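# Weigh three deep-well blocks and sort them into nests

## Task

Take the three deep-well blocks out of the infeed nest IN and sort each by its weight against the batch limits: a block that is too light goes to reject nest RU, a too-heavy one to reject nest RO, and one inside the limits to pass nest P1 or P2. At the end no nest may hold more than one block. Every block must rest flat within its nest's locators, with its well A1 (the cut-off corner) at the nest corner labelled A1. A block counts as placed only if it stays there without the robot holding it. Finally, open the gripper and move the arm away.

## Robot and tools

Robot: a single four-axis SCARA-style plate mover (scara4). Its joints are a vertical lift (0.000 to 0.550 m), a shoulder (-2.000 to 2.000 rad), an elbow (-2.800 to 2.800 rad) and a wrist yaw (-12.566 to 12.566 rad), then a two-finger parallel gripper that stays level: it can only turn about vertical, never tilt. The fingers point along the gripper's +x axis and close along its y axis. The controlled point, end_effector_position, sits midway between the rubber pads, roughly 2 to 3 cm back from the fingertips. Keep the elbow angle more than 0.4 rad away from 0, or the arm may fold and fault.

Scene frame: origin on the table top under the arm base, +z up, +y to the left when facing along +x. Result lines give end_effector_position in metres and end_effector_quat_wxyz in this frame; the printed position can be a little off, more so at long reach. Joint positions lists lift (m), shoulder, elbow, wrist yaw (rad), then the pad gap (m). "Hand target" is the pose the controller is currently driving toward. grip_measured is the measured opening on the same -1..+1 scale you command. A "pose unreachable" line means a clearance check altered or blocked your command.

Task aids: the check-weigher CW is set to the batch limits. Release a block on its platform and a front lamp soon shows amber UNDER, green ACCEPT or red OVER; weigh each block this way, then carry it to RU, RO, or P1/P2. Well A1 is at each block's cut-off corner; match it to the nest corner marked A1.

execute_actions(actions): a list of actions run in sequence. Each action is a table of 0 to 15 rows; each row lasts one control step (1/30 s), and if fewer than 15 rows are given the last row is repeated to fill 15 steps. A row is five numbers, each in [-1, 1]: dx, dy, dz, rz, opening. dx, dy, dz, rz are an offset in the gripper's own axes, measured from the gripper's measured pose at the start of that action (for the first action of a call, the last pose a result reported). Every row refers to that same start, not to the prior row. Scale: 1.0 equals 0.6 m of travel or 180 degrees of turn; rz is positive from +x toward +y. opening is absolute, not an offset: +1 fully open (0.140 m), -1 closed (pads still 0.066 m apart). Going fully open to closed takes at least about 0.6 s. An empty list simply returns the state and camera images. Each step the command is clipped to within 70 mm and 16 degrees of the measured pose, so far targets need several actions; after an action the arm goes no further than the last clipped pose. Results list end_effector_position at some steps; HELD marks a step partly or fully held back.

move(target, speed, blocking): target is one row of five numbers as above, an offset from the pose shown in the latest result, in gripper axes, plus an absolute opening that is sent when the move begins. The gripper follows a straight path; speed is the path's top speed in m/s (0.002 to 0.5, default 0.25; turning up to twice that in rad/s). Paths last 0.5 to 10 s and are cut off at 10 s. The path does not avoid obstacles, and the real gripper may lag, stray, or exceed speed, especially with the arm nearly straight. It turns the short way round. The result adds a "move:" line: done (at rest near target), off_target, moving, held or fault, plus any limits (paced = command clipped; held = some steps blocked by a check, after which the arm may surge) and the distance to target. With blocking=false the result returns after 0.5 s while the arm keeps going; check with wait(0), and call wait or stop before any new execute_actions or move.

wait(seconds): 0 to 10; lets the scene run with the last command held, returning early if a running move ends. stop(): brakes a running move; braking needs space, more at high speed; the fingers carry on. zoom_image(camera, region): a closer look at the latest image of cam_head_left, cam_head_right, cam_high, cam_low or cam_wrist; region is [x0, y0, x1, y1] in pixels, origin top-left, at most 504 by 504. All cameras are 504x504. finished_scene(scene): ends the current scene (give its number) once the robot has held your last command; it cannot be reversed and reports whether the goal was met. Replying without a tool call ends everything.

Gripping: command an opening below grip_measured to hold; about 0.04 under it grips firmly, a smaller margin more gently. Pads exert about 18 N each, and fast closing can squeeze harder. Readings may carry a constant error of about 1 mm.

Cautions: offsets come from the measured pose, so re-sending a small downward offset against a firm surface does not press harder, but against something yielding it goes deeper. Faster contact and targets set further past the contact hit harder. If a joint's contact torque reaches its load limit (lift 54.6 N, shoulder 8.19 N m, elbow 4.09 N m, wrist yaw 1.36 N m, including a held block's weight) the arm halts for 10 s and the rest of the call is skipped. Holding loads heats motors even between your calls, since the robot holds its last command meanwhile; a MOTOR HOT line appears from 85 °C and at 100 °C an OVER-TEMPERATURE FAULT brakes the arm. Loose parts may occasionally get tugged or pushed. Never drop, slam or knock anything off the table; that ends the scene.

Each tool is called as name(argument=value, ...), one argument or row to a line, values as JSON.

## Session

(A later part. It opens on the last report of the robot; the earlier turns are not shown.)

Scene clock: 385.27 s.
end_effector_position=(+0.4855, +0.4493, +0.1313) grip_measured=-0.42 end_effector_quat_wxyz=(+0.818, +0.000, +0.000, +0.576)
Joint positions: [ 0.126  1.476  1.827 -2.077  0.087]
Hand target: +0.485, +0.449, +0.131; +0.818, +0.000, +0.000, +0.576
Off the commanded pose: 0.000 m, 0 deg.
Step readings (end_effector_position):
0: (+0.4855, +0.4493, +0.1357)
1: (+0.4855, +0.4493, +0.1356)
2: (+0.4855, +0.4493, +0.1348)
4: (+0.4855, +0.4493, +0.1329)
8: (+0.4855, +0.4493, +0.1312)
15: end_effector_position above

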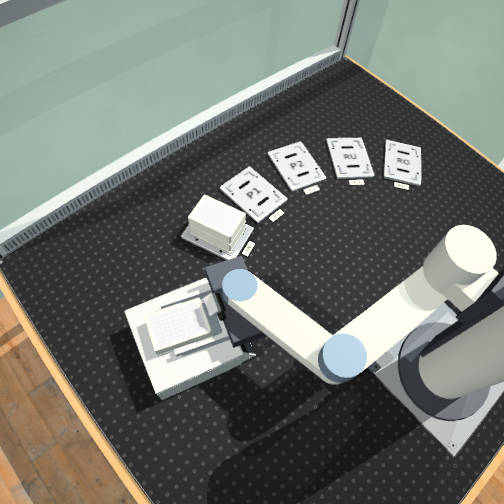

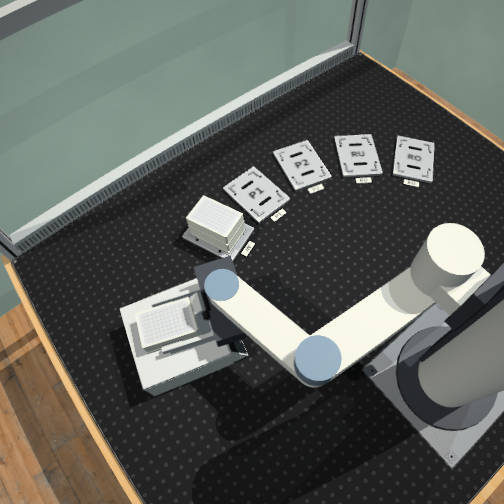

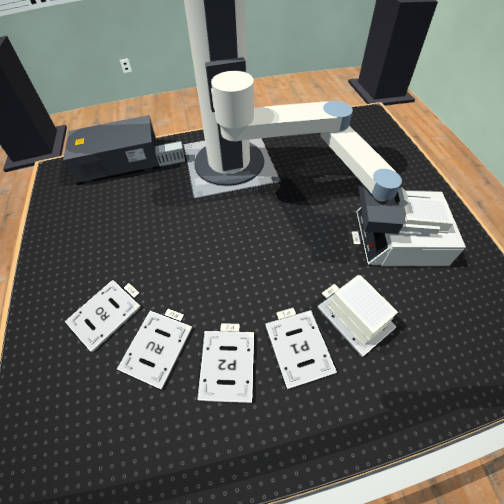

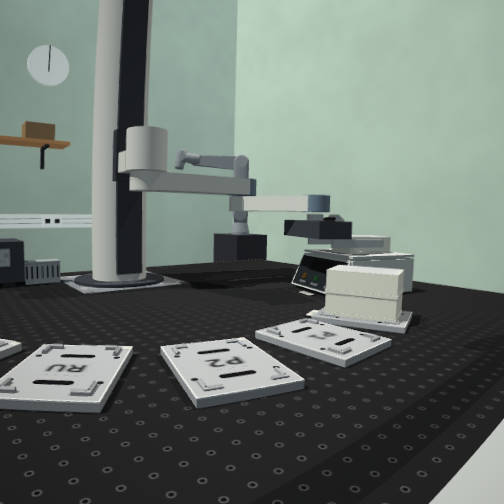

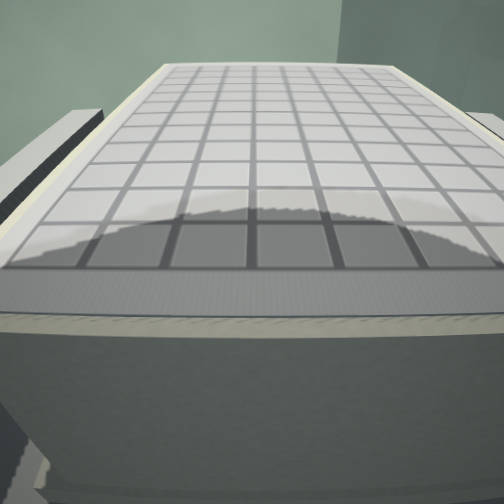

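execute_actions(
  actions=[
    [[0,0,0,0,-0.49],[0,0,0,0,-0.51],[0,0,0,0,-0.53],[0,0,0,0,-0.55],[0,0,0,0,-0.57],[0,0,0,0,-0.58],[0,0,0,0,-0.58],[0,0,0,0,-0.58],[0,0,0.002,0,-0.58],[0,0,0.005,0,-0.58],[0,0,0.009,0,-0.58],[0,0,0.013,0,-0.58],[0,0,0.017,0,-0.58],[0,0,0.02,0,-0.58]],
  ],
)

move(
  target=[-0.68, -0.322, -0.01, -0.346, -0.58],
  speed=0.45,
)

Scene clock: 412.23 s.
end_effector_position=(+0.4855, +0.4493, +0.1427) grip_measured=-0.52 end_effector_quat_wxyz=(+0.818, +0.000, +0.000, +0.576)
Joint positions: [ 0.138  1.476  1.827 -2.077  0.084]
Hand target: +0.485, +0.449, +0.143; +0.818, +0.000, +0.000, +0.576
Off the commanded pose: 0.001 m, 0 deg.
Step readings (end_effector_position):
0: (+0.4855, +0.4493, +0.1313)
1: (+0.4855, +0.4493, +0.1313)
2: (+0.4855, +0.4493, +0.1313)
4: (+0.4855, +0.4493, +0.1313)
8: (+0.4855, +0.4493, +0.1313)
15: end_effector_position above

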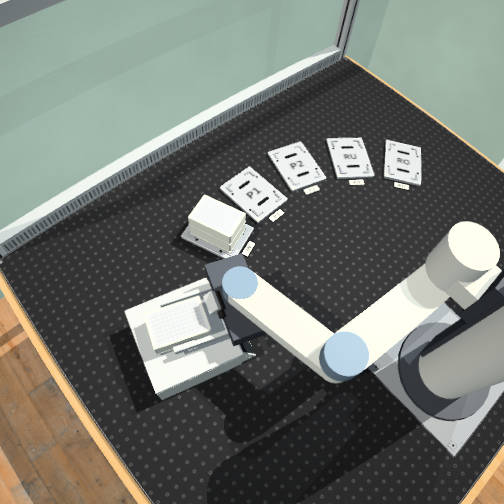

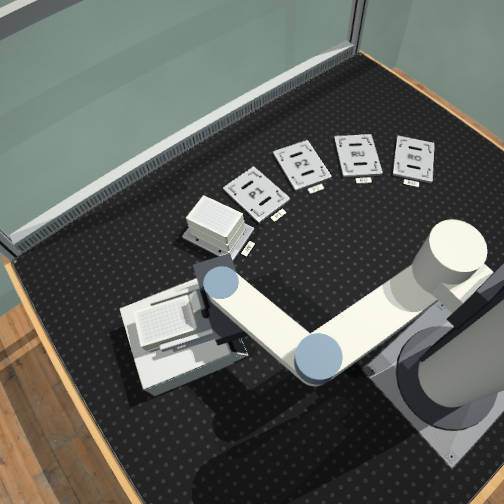

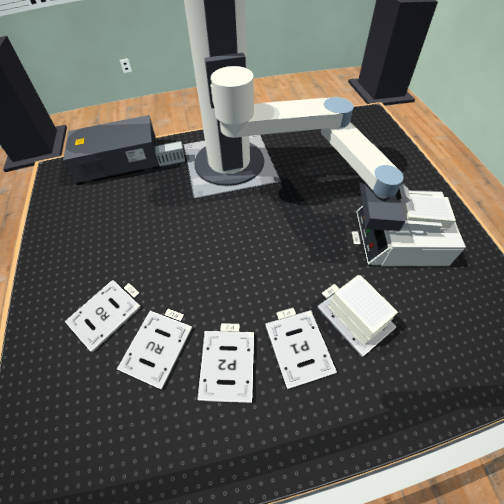

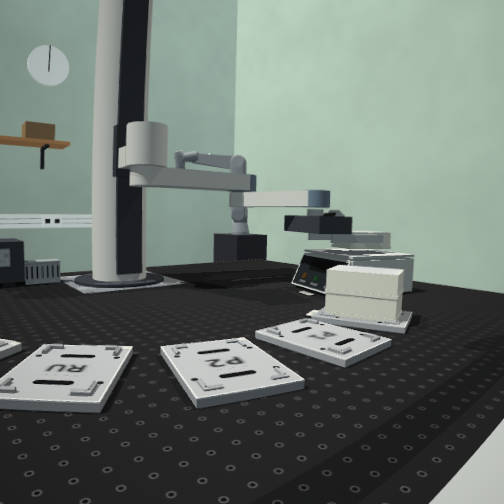

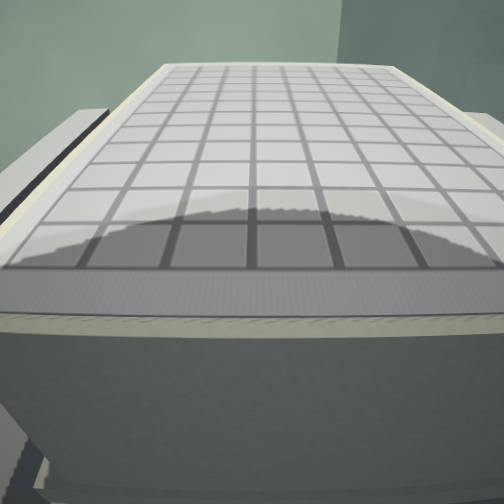

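Scene clock: 413.97 s.
end_effector_position=(+0.5299, -0.0002, +0.1366) grip_measured=-0.52 end_effector_quat_wxyz=(+0.998, +0.000, +0.000, +0.070)
Joint positions: [ 0.132  0.887  0.849 -1.596  0.084]
Hand target: +0.530, -0.000, +0.137; +0.998, +0.000, +0.000, +0.070
Off the commanded pose: 0.000 m, 0 deg.
move: done

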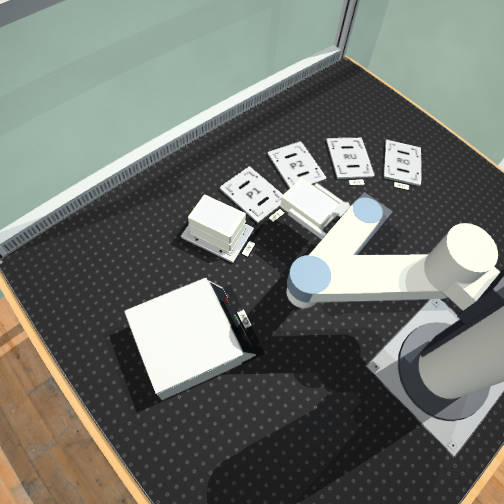

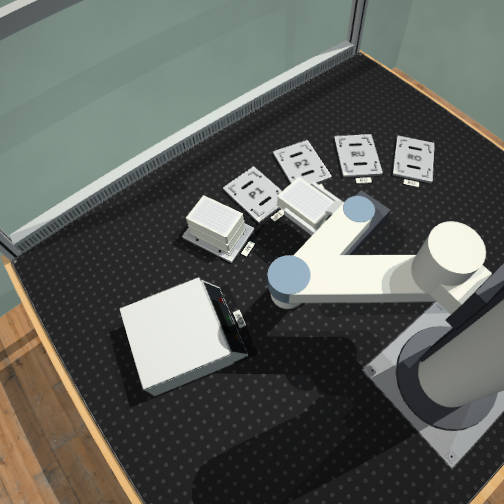

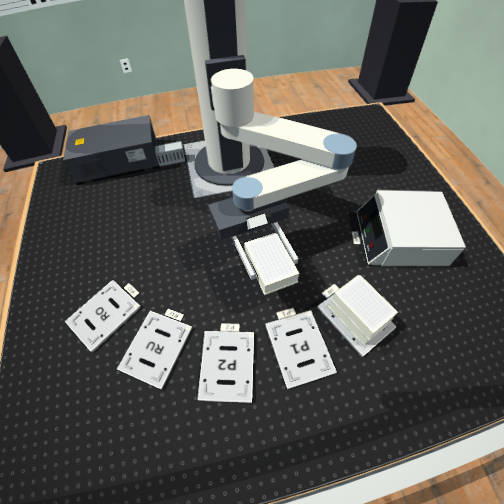

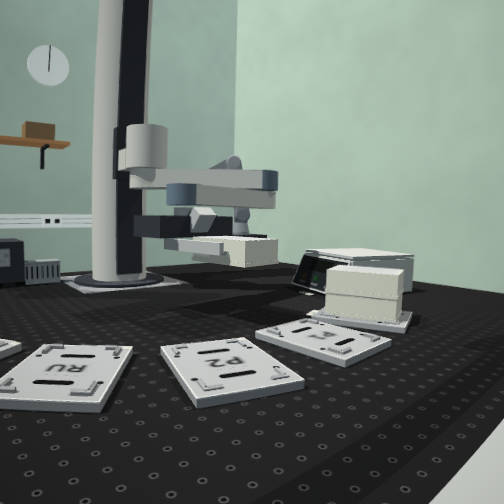

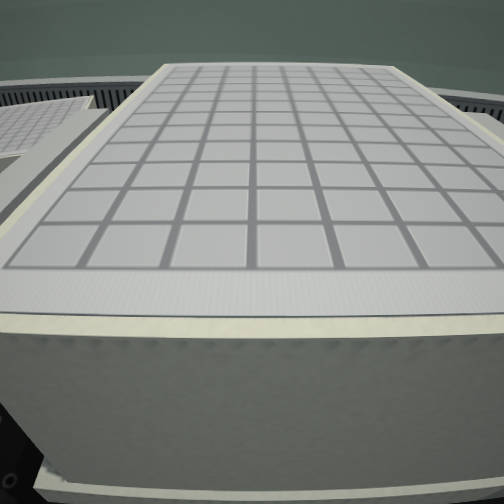

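move(
  target=[-0.1399, -0.7444, -0.1477, -0.3434, -0.58],
  speed=0.45,
)

zoom_image(
  camera="cam_high",
  region=[50, 240, 170, 360],
)

zoom_image(
  camera="cam_head_left",
  region=[360, 110, 460, 210],
)

Scene clock: 426.27 s.
end_effector_position=(+0.5086, -0.4543, +0.0479) grip_measured=-0.52 end_effector_quat_wxyz=(+0.892, +0.000, +0.000, -0.452)
Joint positions: [ 0.043 -0.371  1.9   -2.468  0.084]
Hand target: +0.509, -0.454, +0.048; +0.892, +0.000, +0.000, -0.453
Off the commanded pose: 0.000 m, 0 deg.
move: done

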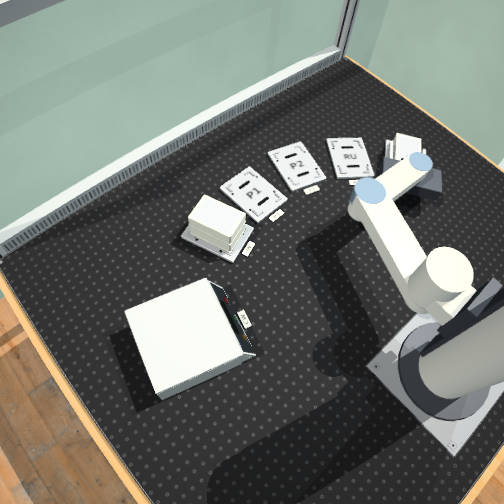

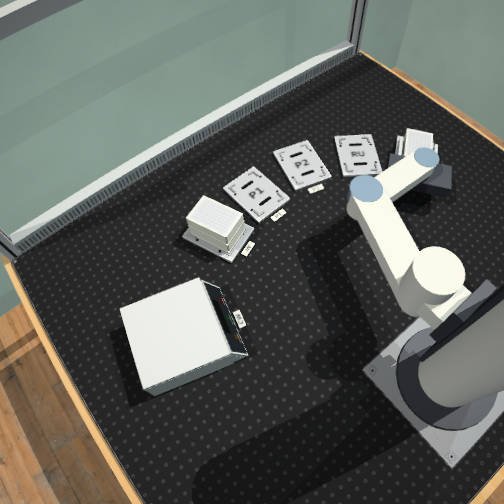

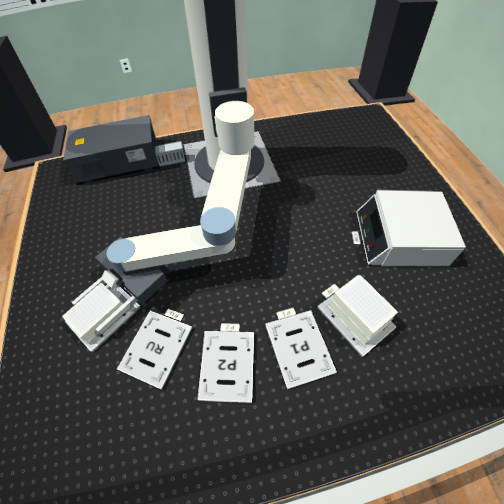

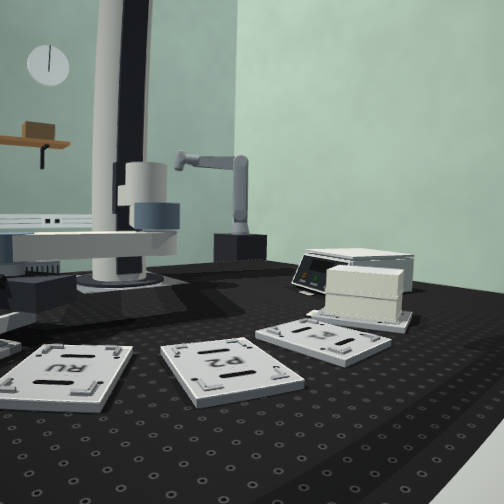

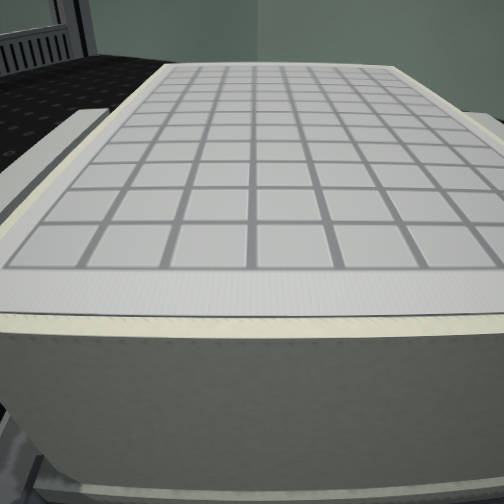

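Region (50, 240, 170, 360) of cam_high's 504x504 image, scaled by 4.200, with more detail than that image has.

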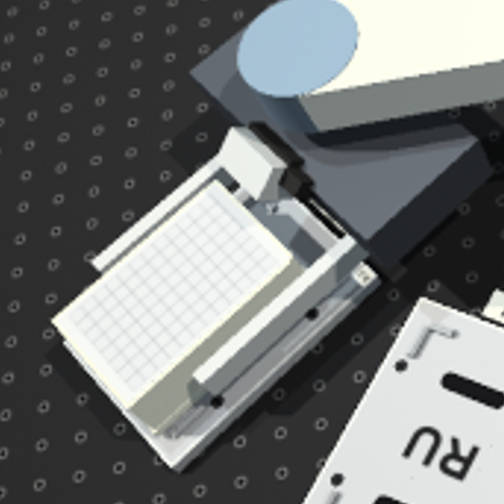

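Region (360, 110, 460, 210) of cam_head_left's 504x504 image, scaled by 5.040, with more detail than that image has.

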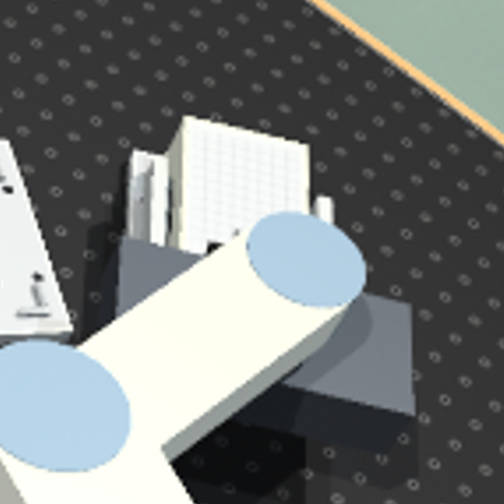

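execute_actions(
  actions=[
    [[0.0003,0.0008,-0.002,0,-0.58],[0.0003,0.0008,-0.004,0,-0.58],[0.0003,0.0008,-0.006,0,-0.58],[0.0003,0.0008,-0.0075,0,-0.58],[0.0003,0.0008,-0.0085,0,-0.58],[0.0003,0.0008,-0.0093,0,-0.58],[0.0003,0.0008,-0.0101,0,-0.58],[0.0003,0.0008,-0.0109,0,-0.58],[0.0003,0.0008,-0.0117,0,-0.58],[0.0003,0.0008,-0.0125,0,-0.58],[0.0003,0.0008,-0.0133,0,-0.58],[0.0003,0.0008,-0.0141,0,-0.58],[0.0003,0.0008,-0.0149,0,-0.58],[0.0003,0.0008,-0.0155,0,-0.58]],
  ],
)

zoom_image(
  camera="cam_wrist",
  region=[0, 384, 160, 504],
)

zoom_image(
  camera="cam_high",
  region=[55, 290, 145, 360],
)

Scene clock: 438.57 s.
end_effector_position=(+0.5092, -0.4541, +0.0396) grip_measured=-0.52 end_effector_quat_wxyz=(+0.892, +0.000, +0.000, -0.452)
Joint positions: [ 0.035 -0.37   1.901 -2.47   0.084]
Hand target: +0.509, -0.454, +0.039; +0.892, +0.000, +0.000, -0.452
Off the commanded pose: 0.001 m, 0 deg.
Step readings (end_effector_position):
0: (+0.5086, -0.4543, +0.0479)
1: (+0.5086, -0.4543, +0.0479)
2: (+0.5089, -0.4543, +0.0469)
4: (+0.5090, -0.4542, +0.0446)
8: (+0.5092, -0.4541, +0.0428)
15: end_effector_position above

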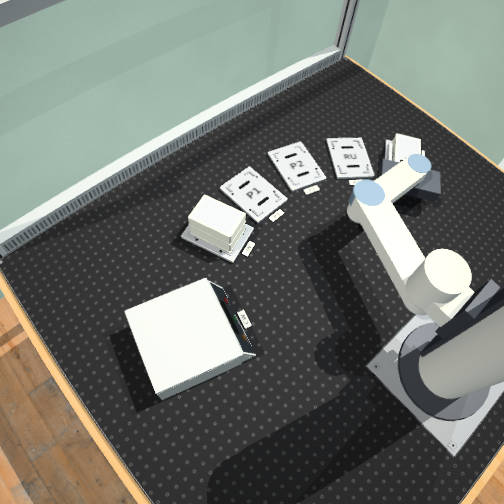

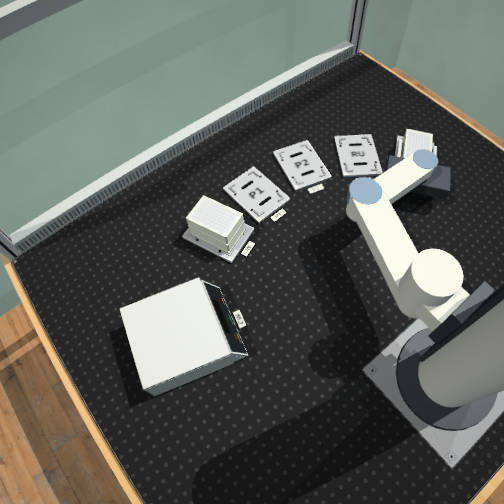

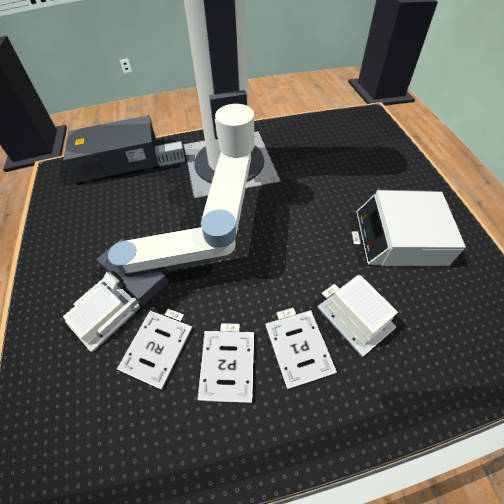

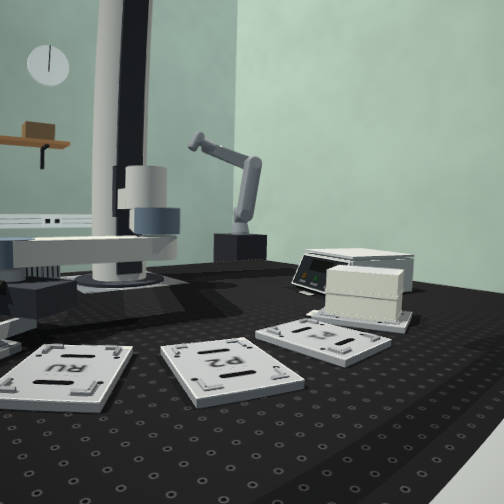

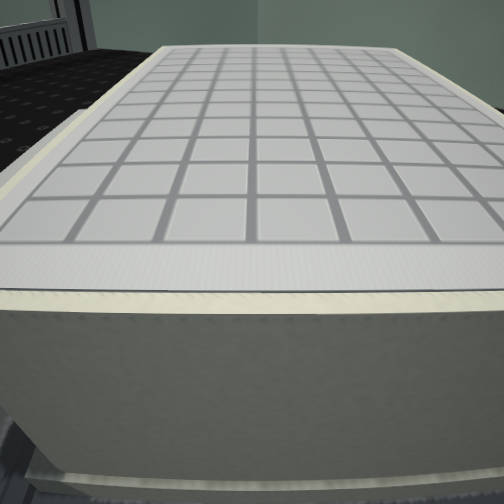

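Region (0, 384, 160, 504) of cam_wrist's 504x504 image, scaled by 3.150, with more detail than that image has; it fills the top 378 rows of this view, and the rest is white.

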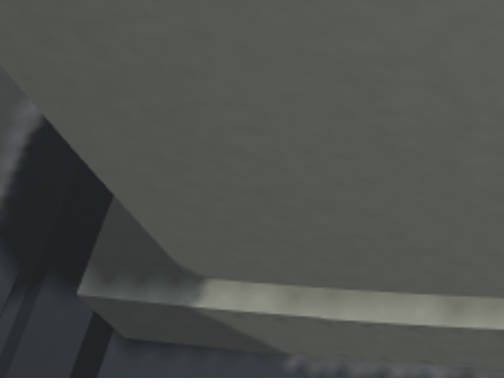

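Region (55, 290, 145, 360) of cam_high's 504x504 image, scaled by 5.600, with more detail than that image has.

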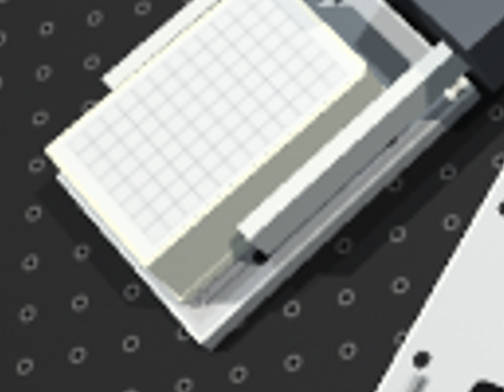

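zoom_image(
  camera="cam_wrist",
  region=[0, 440, 128, 504],
)

zoom_image(
  camera="cam_wrist",
  region=[376, 440, 504, 504],
)

zoom_image(
  camera="cam_high",
  region=[60, 315, 110, 355],
)

zoom_image(
  camera="cam_low",
  region=[0, 300, 60, 370],
)

Region (0, 440, 128, 504) of cam_wrist's 504x504 image, scaled by 3.938, with more detail than that image has.

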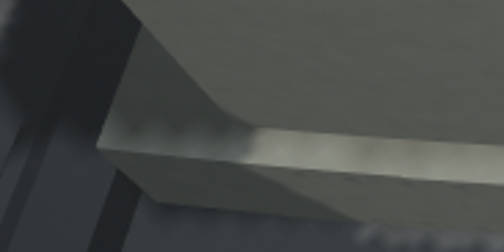

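Region (376, 440, 504, 504) of cam_wrist's 504x504 image, scaled by 3.938, with more detail than that image has.

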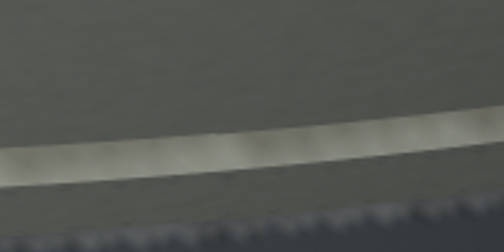

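Region (60, 315, 110, 355) of cam_high's 504x504 image, scaled by 10.080, with more detail than that image has; it fills the top 403 rows of this view, and the rest is white.

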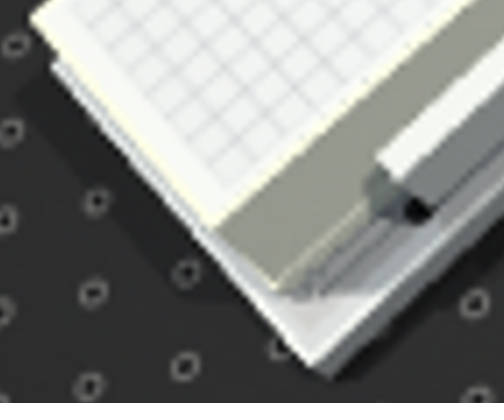

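Region (0, 300, 60, 370) of cam_low's 504x504 image, scaled by 7.200, with more detail than that image has; it fills the left 432 columns of this view, and the rest is white.

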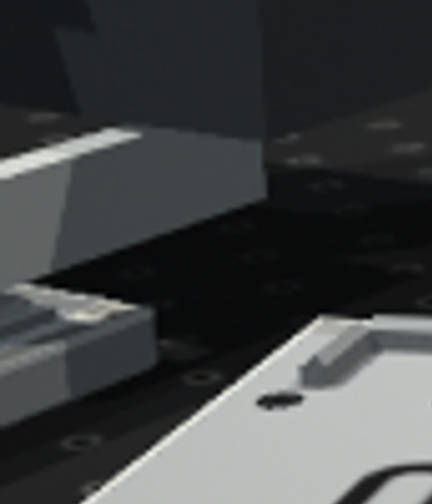

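execute_actions(
  actions=[
    [[0,0,0.002,0,-0.58],[0,0,0.004,0,-0.58],[0,0,0.006,0,-0.58],[0,0,0.008,0,-0.58],[0,0,0.01,0,-0.58],[0,0,0.011,0,-0.58],[-0.002,0,0.011,0,-0.58],[-0.005,0,0.011,0,-0.58],[-0.008,0.0004,0.011,0,-0.58],[-0.011,0.0006,0.011,0,-0.58],[-0.014,0.0008,0.011,0,-0.58],[-0.016,0.0008,0.011,0,-0.58],[-0.0167,0.0008,0.011,0,-0.58]],
    [[0,0,-0.001,0,-0.58],[0,0,-0.002,0,-0.58],[0,0,-0.003,0,-0.58],[0,0,-0.004,0,-0.58],[0,0,-0.005,0,-0.58],[0,0,-0.006,0,-0.58],[0,0,-0.007,0,-0.58]],
  ],
)

zoom_image(
  camera="cam_wrist",
  region=[0, 440, 128, 504],
)

zoom_image(
  camera="cam_wrist",
  region=[376, 440, 504, 504],
)

zoom_image(
  camera="cam_high",
  region=[60, 315, 110, 355],
)

Scene clock: 525.77 s.
end_effector_position=(+0.5036, -0.4458, +0.0419) grip_measured=-0.52 end_effector_quat_wxyz=(+0.892, +0.000, +0.000, -0.452)
Joint positions: [ 0.037 -0.34   1.836 -2.435  0.084]
Hand target: +0.504, -0.446, +0.042; +0.892, +0.000, +0.000, -0.452
Off the commanded pose: 0.000 m, 0 deg.
Step readings (end_effector_position; steps 1 to 15: 1st action; 16 to 30: 2nd action):
0: (+0.5092, -0.4541, +0.0396)
1: (+0.5092, -0.4541, +0.0397)
2: (+0.5094, -0.4540, +0.0406)
4: (+0.5094, -0.4540, +0.0432)
8: (+0.5085, -0.4531, +0.0463)
15: (+0.5036, -0.4458, +0.0462)
16: (+0.5036, -0.4458, +0.0462)
17: (+0.5036, -0.4458, +0.0456)
19: (+0.5036, -0.4458, +0.0443)
23: (+0.5036, -0.4458, +0.0420)
30: end_effector_position above

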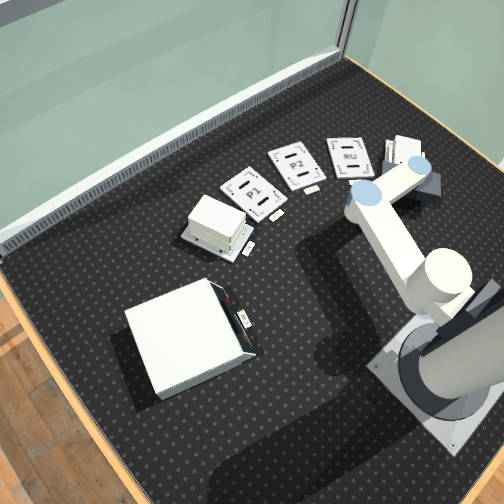

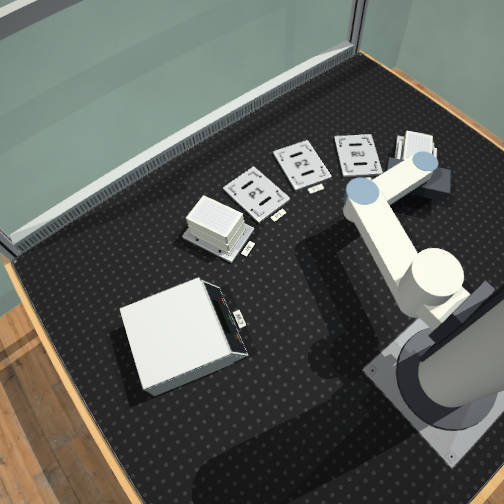

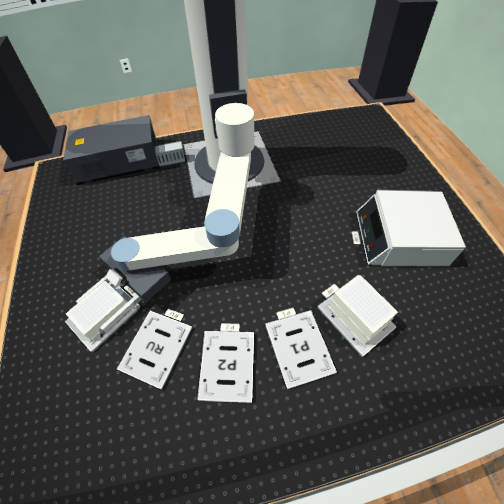

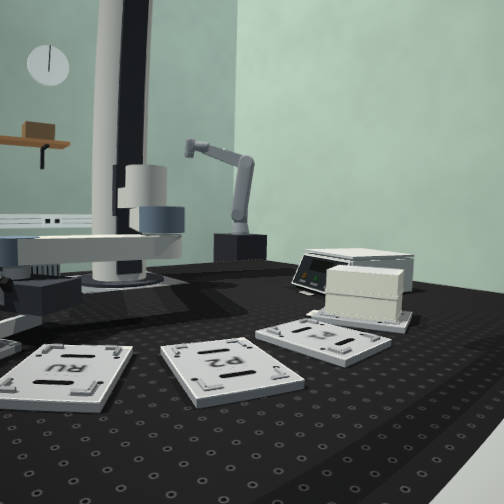

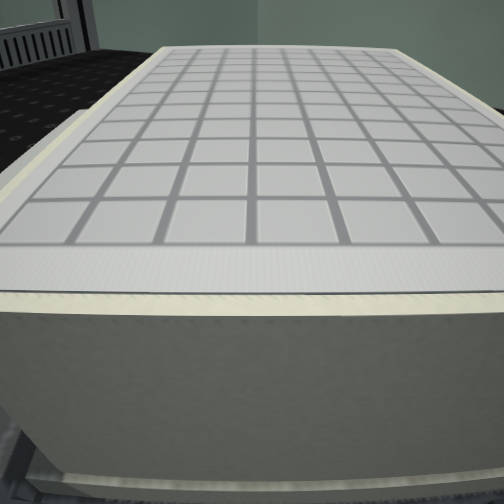

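Region (0, 440, 128, 504) of cam_wrist's 504x504 image, scaled by 3.938, with more detail than that image has.

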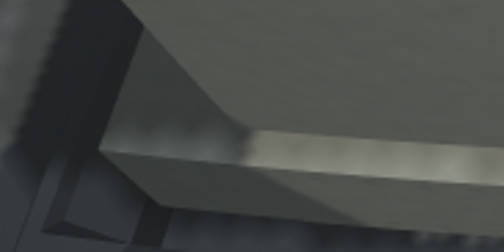

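Region (376, 440, 504, 504) of cam_wrist's 504x504 image, scaled by 3.938, with more detail than that image has.

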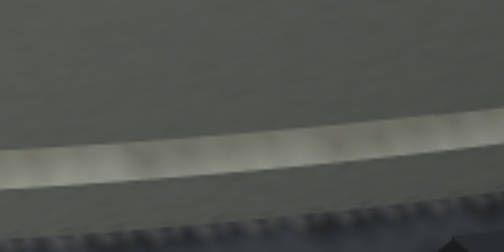

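Region (60, 315, 110, 355) of cam_high's 504x504 image, scaled by 10.080, with more detail than that image has; it fills the top 403 rows of this view, and the rest is white.

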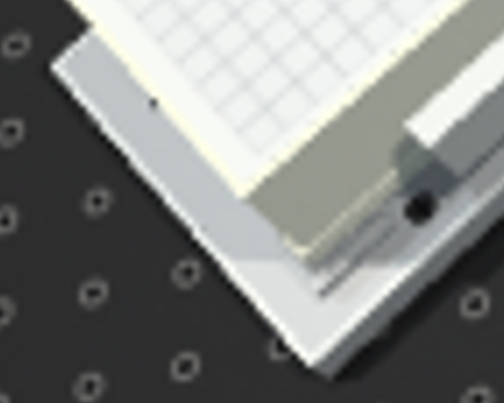

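execute_actions(
  actions=[
    [[0,0,-0.0007,0,-0.58],[0,0,-0.0014,0,-0.58],[0,0,-0.0021,0,-0.58],[0,0,-0.0028,0,-0.58],[0,0,-0.0034,0,-0.58]],
  ],
)

zoom_image(
  camera="cam_wrist",
  region=[0, 440, 128, 504],
)

zoom_image(
  camera="cam_high",
  region=[60, 315, 110, 355],
)

Scene clock: 534.23 s.
end_effector_position=(+0.5036, -0.4458, +0.0401) grip_measured=-0.52 end_effector_quat_wxyz=(+0.892, +0.000, +0.000, -0.452)
Joint positions: [ 0.035 -0.34   1.836 -2.435  0.084]
Hand target: +0.504, -0.446, +0.040; +0.892, +0.000, +0.000, -0.452
Off the commanded pose: 0.000 m, 0 deg.
Step readings (end_effector_position):
0: (+0.5036, -0.4458, +0.0419)
1: (+0.5036, -0.4458, +0.0419)
2: (+0.5036, -0.4458, +0.0414)
4: (+0.5036, -0.4458, +0.0406)
8: (+0.5036, -0.4458, +0.0401)
15: end_effector_position above

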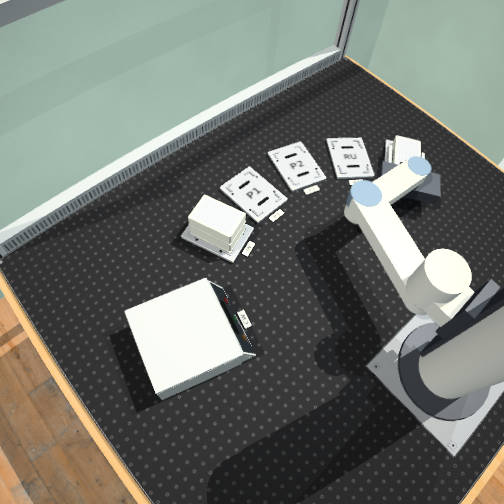

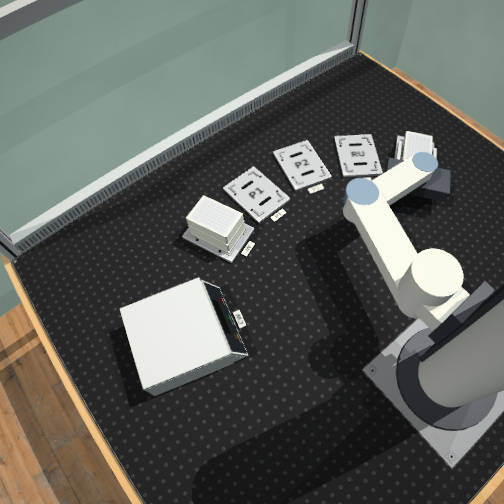

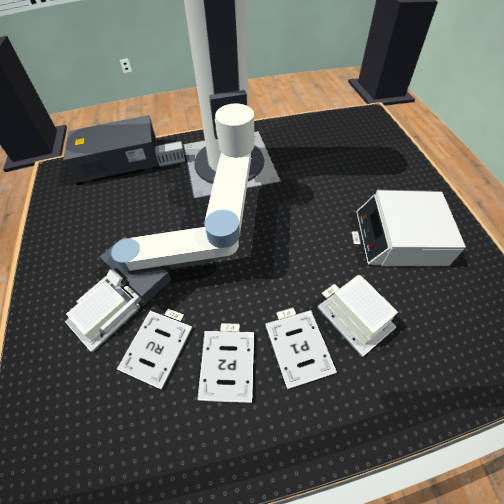

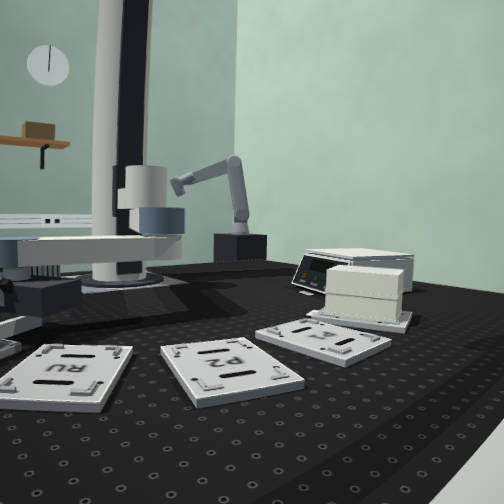

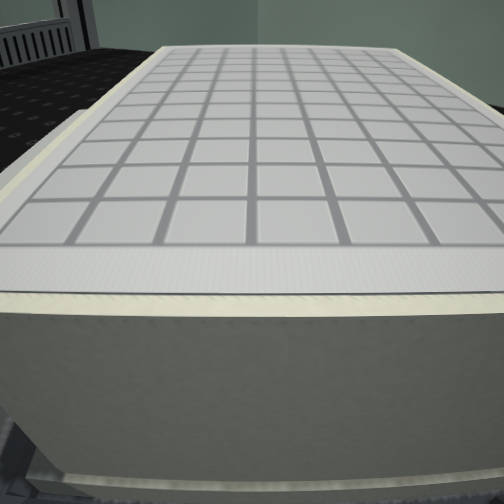

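Region (0, 440, 128, 504) of cam_wrist's 504x504 image, scaled by 3.938, with more detail than that image has.

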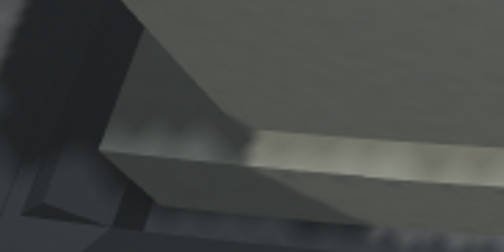

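Region (60, 315, 110, 355) of cam_high's 504x504 image, scaled by 10.080, with more detail than that image has; it fills the top 403 rows of this view, and the rest is white.

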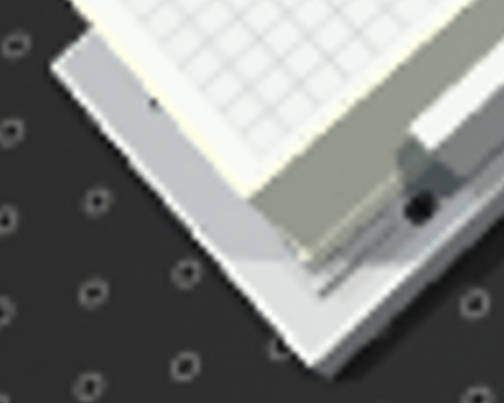

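execute_actions(
  actions=[
    [[0,0,0.0008,0,-0.58],[0,0,0.0008,0,-0.58],[-0.0008,0,0.0008,0,-0.58],[-0.0017,0,0.0008,0,-0.58],[-0.0017,0,0.0008,0,-0.58],[-0.0017,0,0.0004,0,-0.58],[-0.0017,0,0,0,-0.56],[-0.0017,0,0,0,-0.545],[-0.0017,0,0,0,-0.535],[-0.0017,0,0,0,-0.525],[-0.0017,0,0,0,-0.515],[-0.0017,0,0,0,-0.505],[-0.0017,0,0,0,-0.49],[-0.0017,0,0,0,-0.45],[-0.0017,0,0,0,-0.4]],
  ],
)

move(
  target=[-0.1, 0, 0.15, 0, -0.2],
  speed=0.3,
)

Scene clock: 549.67 s.
end_effector_position=(+0.5029, -0.4450, +0.0400) grip_measured=-0.43 end_effector_quat_wxyz=(+0.892, +0.000, +0.000, -0.453)
Joint positions: [ 0.035 -0.338  1.829 -2.431  0.087]
Hand target: +0.503, -0.445, +0.040; +0.892, +0.000, +0.000, -0.452
Off the commanded pose: 0.000 m, 0 deg.
Step readings (end_effector_position):
0: (+0.5036, -0.4458, +0.0401)
1: (+0.5036, -0.4458, +0.0401)
2: (+0.5035, -0.4458, +0.0406)
4: (+0.5031, -0.4454, +0.0406)
8: (+0.5029, -0.4450, +0.0400)
15: end_effector_position above

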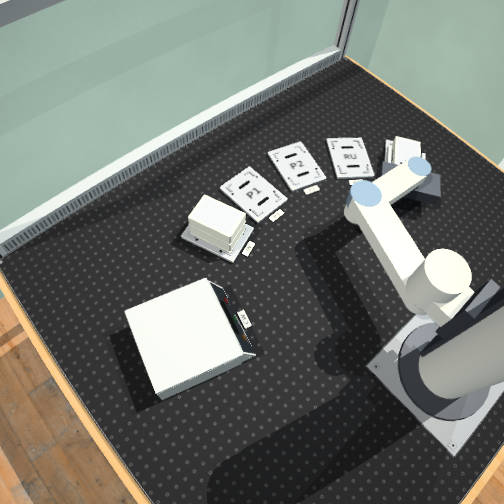

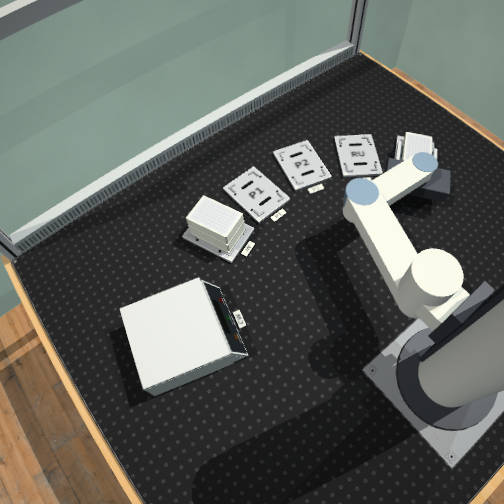

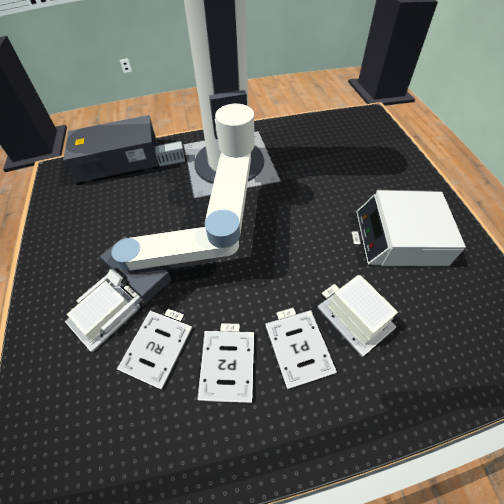

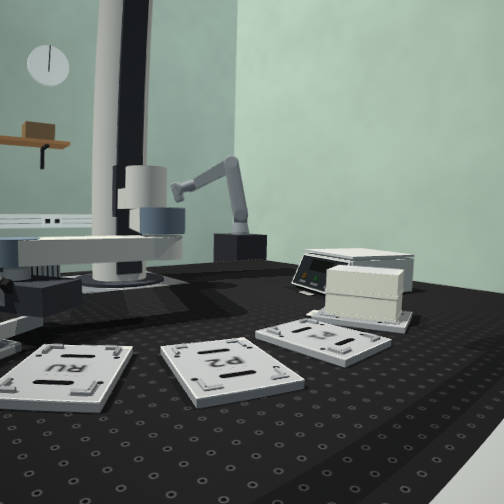

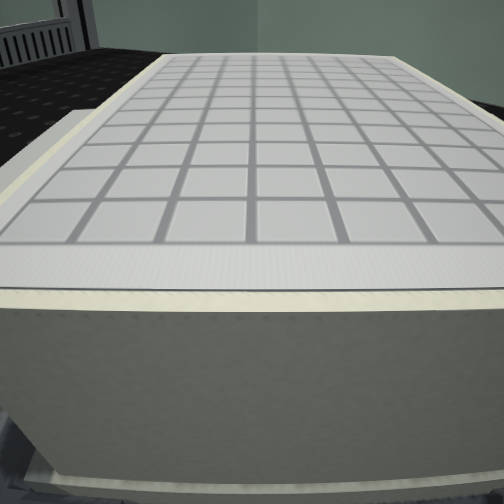

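Scene clock: 550.47 s.
end_effector_position=(+0.4674, -0.3966, +0.1301) grip_measured=-0.20 end_effector_quat_wxyz=(+0.892, +0.000, +0.000, -0.453)
Joint positions: [ 0.125 -0.189  1.485 -2.236  0.096]
Hand target: +0.467, -0.397, +0.130; +0.892, +0.000, +0.000, -0.453
Off the commanded pose: 0.000 m, 0 deg.
move: done

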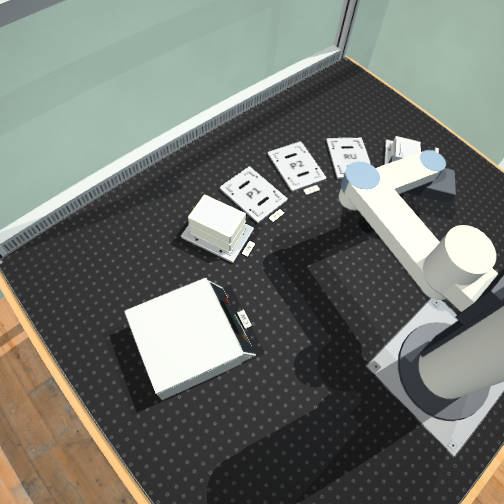

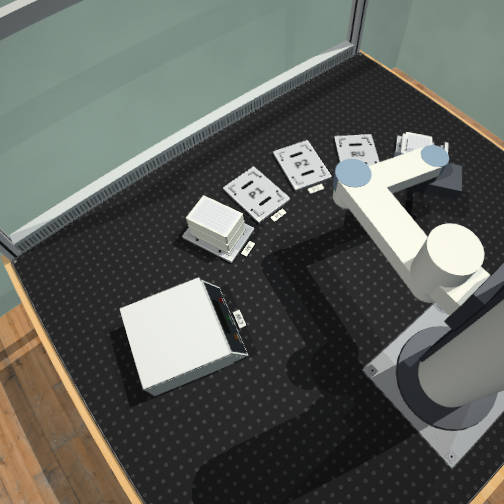

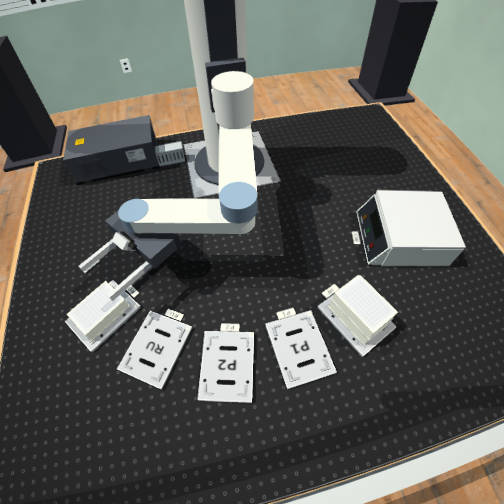

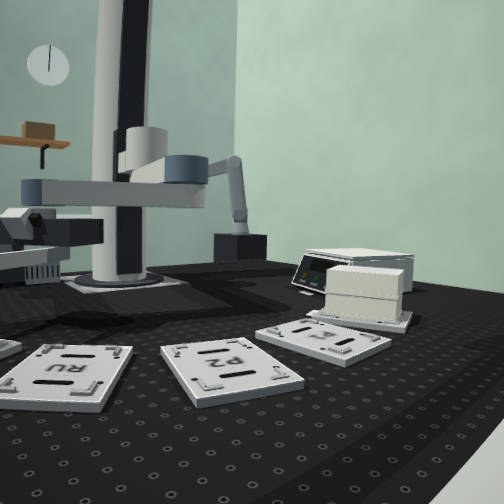

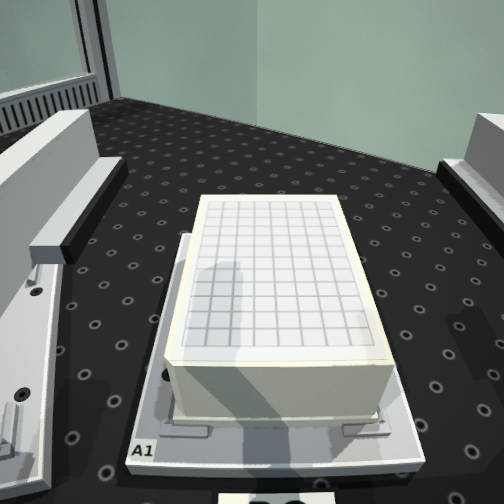

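zoom_image(
  camera="cam_wrist",
  region=[120, 340, 440, 490],
)

zoom_image(
  camera="cam_wrist",
  region=[150, 180, 410, 380],
)

zoom_image(
  camera="cam_high",
  region=[55, 275, 150, 360],
)

Region (120, 340, 440, 490) of cam_wrist's 504x504 image, scaled by 1.575, with more detail than that image has; it fills the top 236 rows of this view, and the rest is white.

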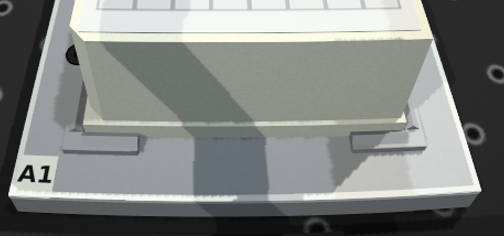

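Region (150, 180, 410, 380) of cam_wrist's 504x504 image, scaled by 1.938, with more detail than that image has; it fills the top 388 rows of this view, and the rest is white.

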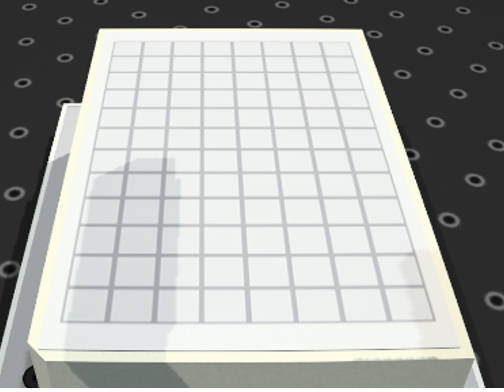

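Region (55, 275, 150, 360) of cam_high's 504x504 image, scaled by 5.305, with more detail than that image has; it fills the top 451 rows of this view, and the rest is white.

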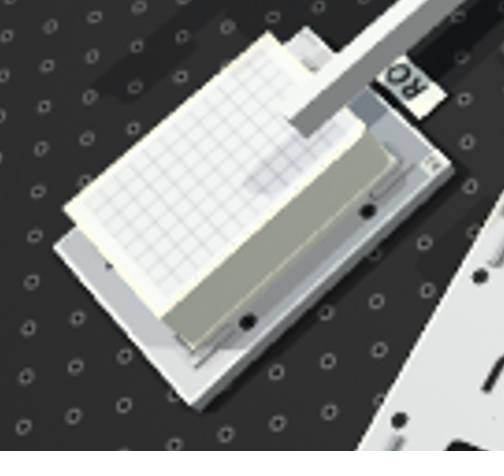

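zoom_image(
  camera="cam_wrist",
  region=[190, 185, 350, 245],
)

zoom_image(
  camera="cam_high",
  region=[75, 320, 115, 355],
)

Region (190, 185, 350, 245) of cam_wrist's 504x504 image, scaled by 3.150, with more detail than that image has; it fills the top 189 rows of this view, and the rest is white.

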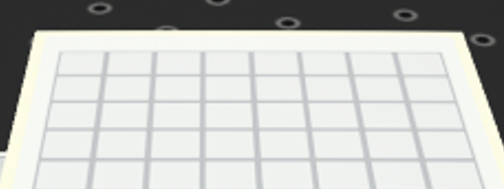

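Region (75, 320, 115, 355) of cam_high's 504x504 image, scaled by 12.600, with more detail than that image has; it fills the top 441 rows of this view, and the rest is white.

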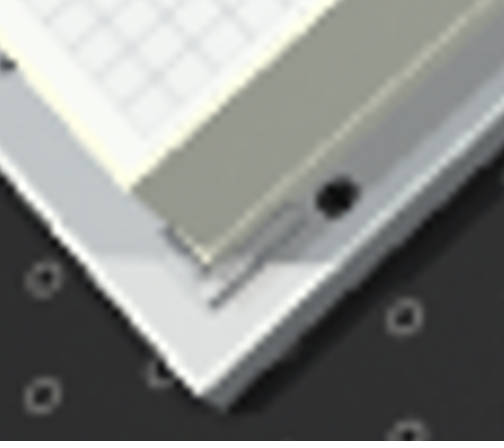

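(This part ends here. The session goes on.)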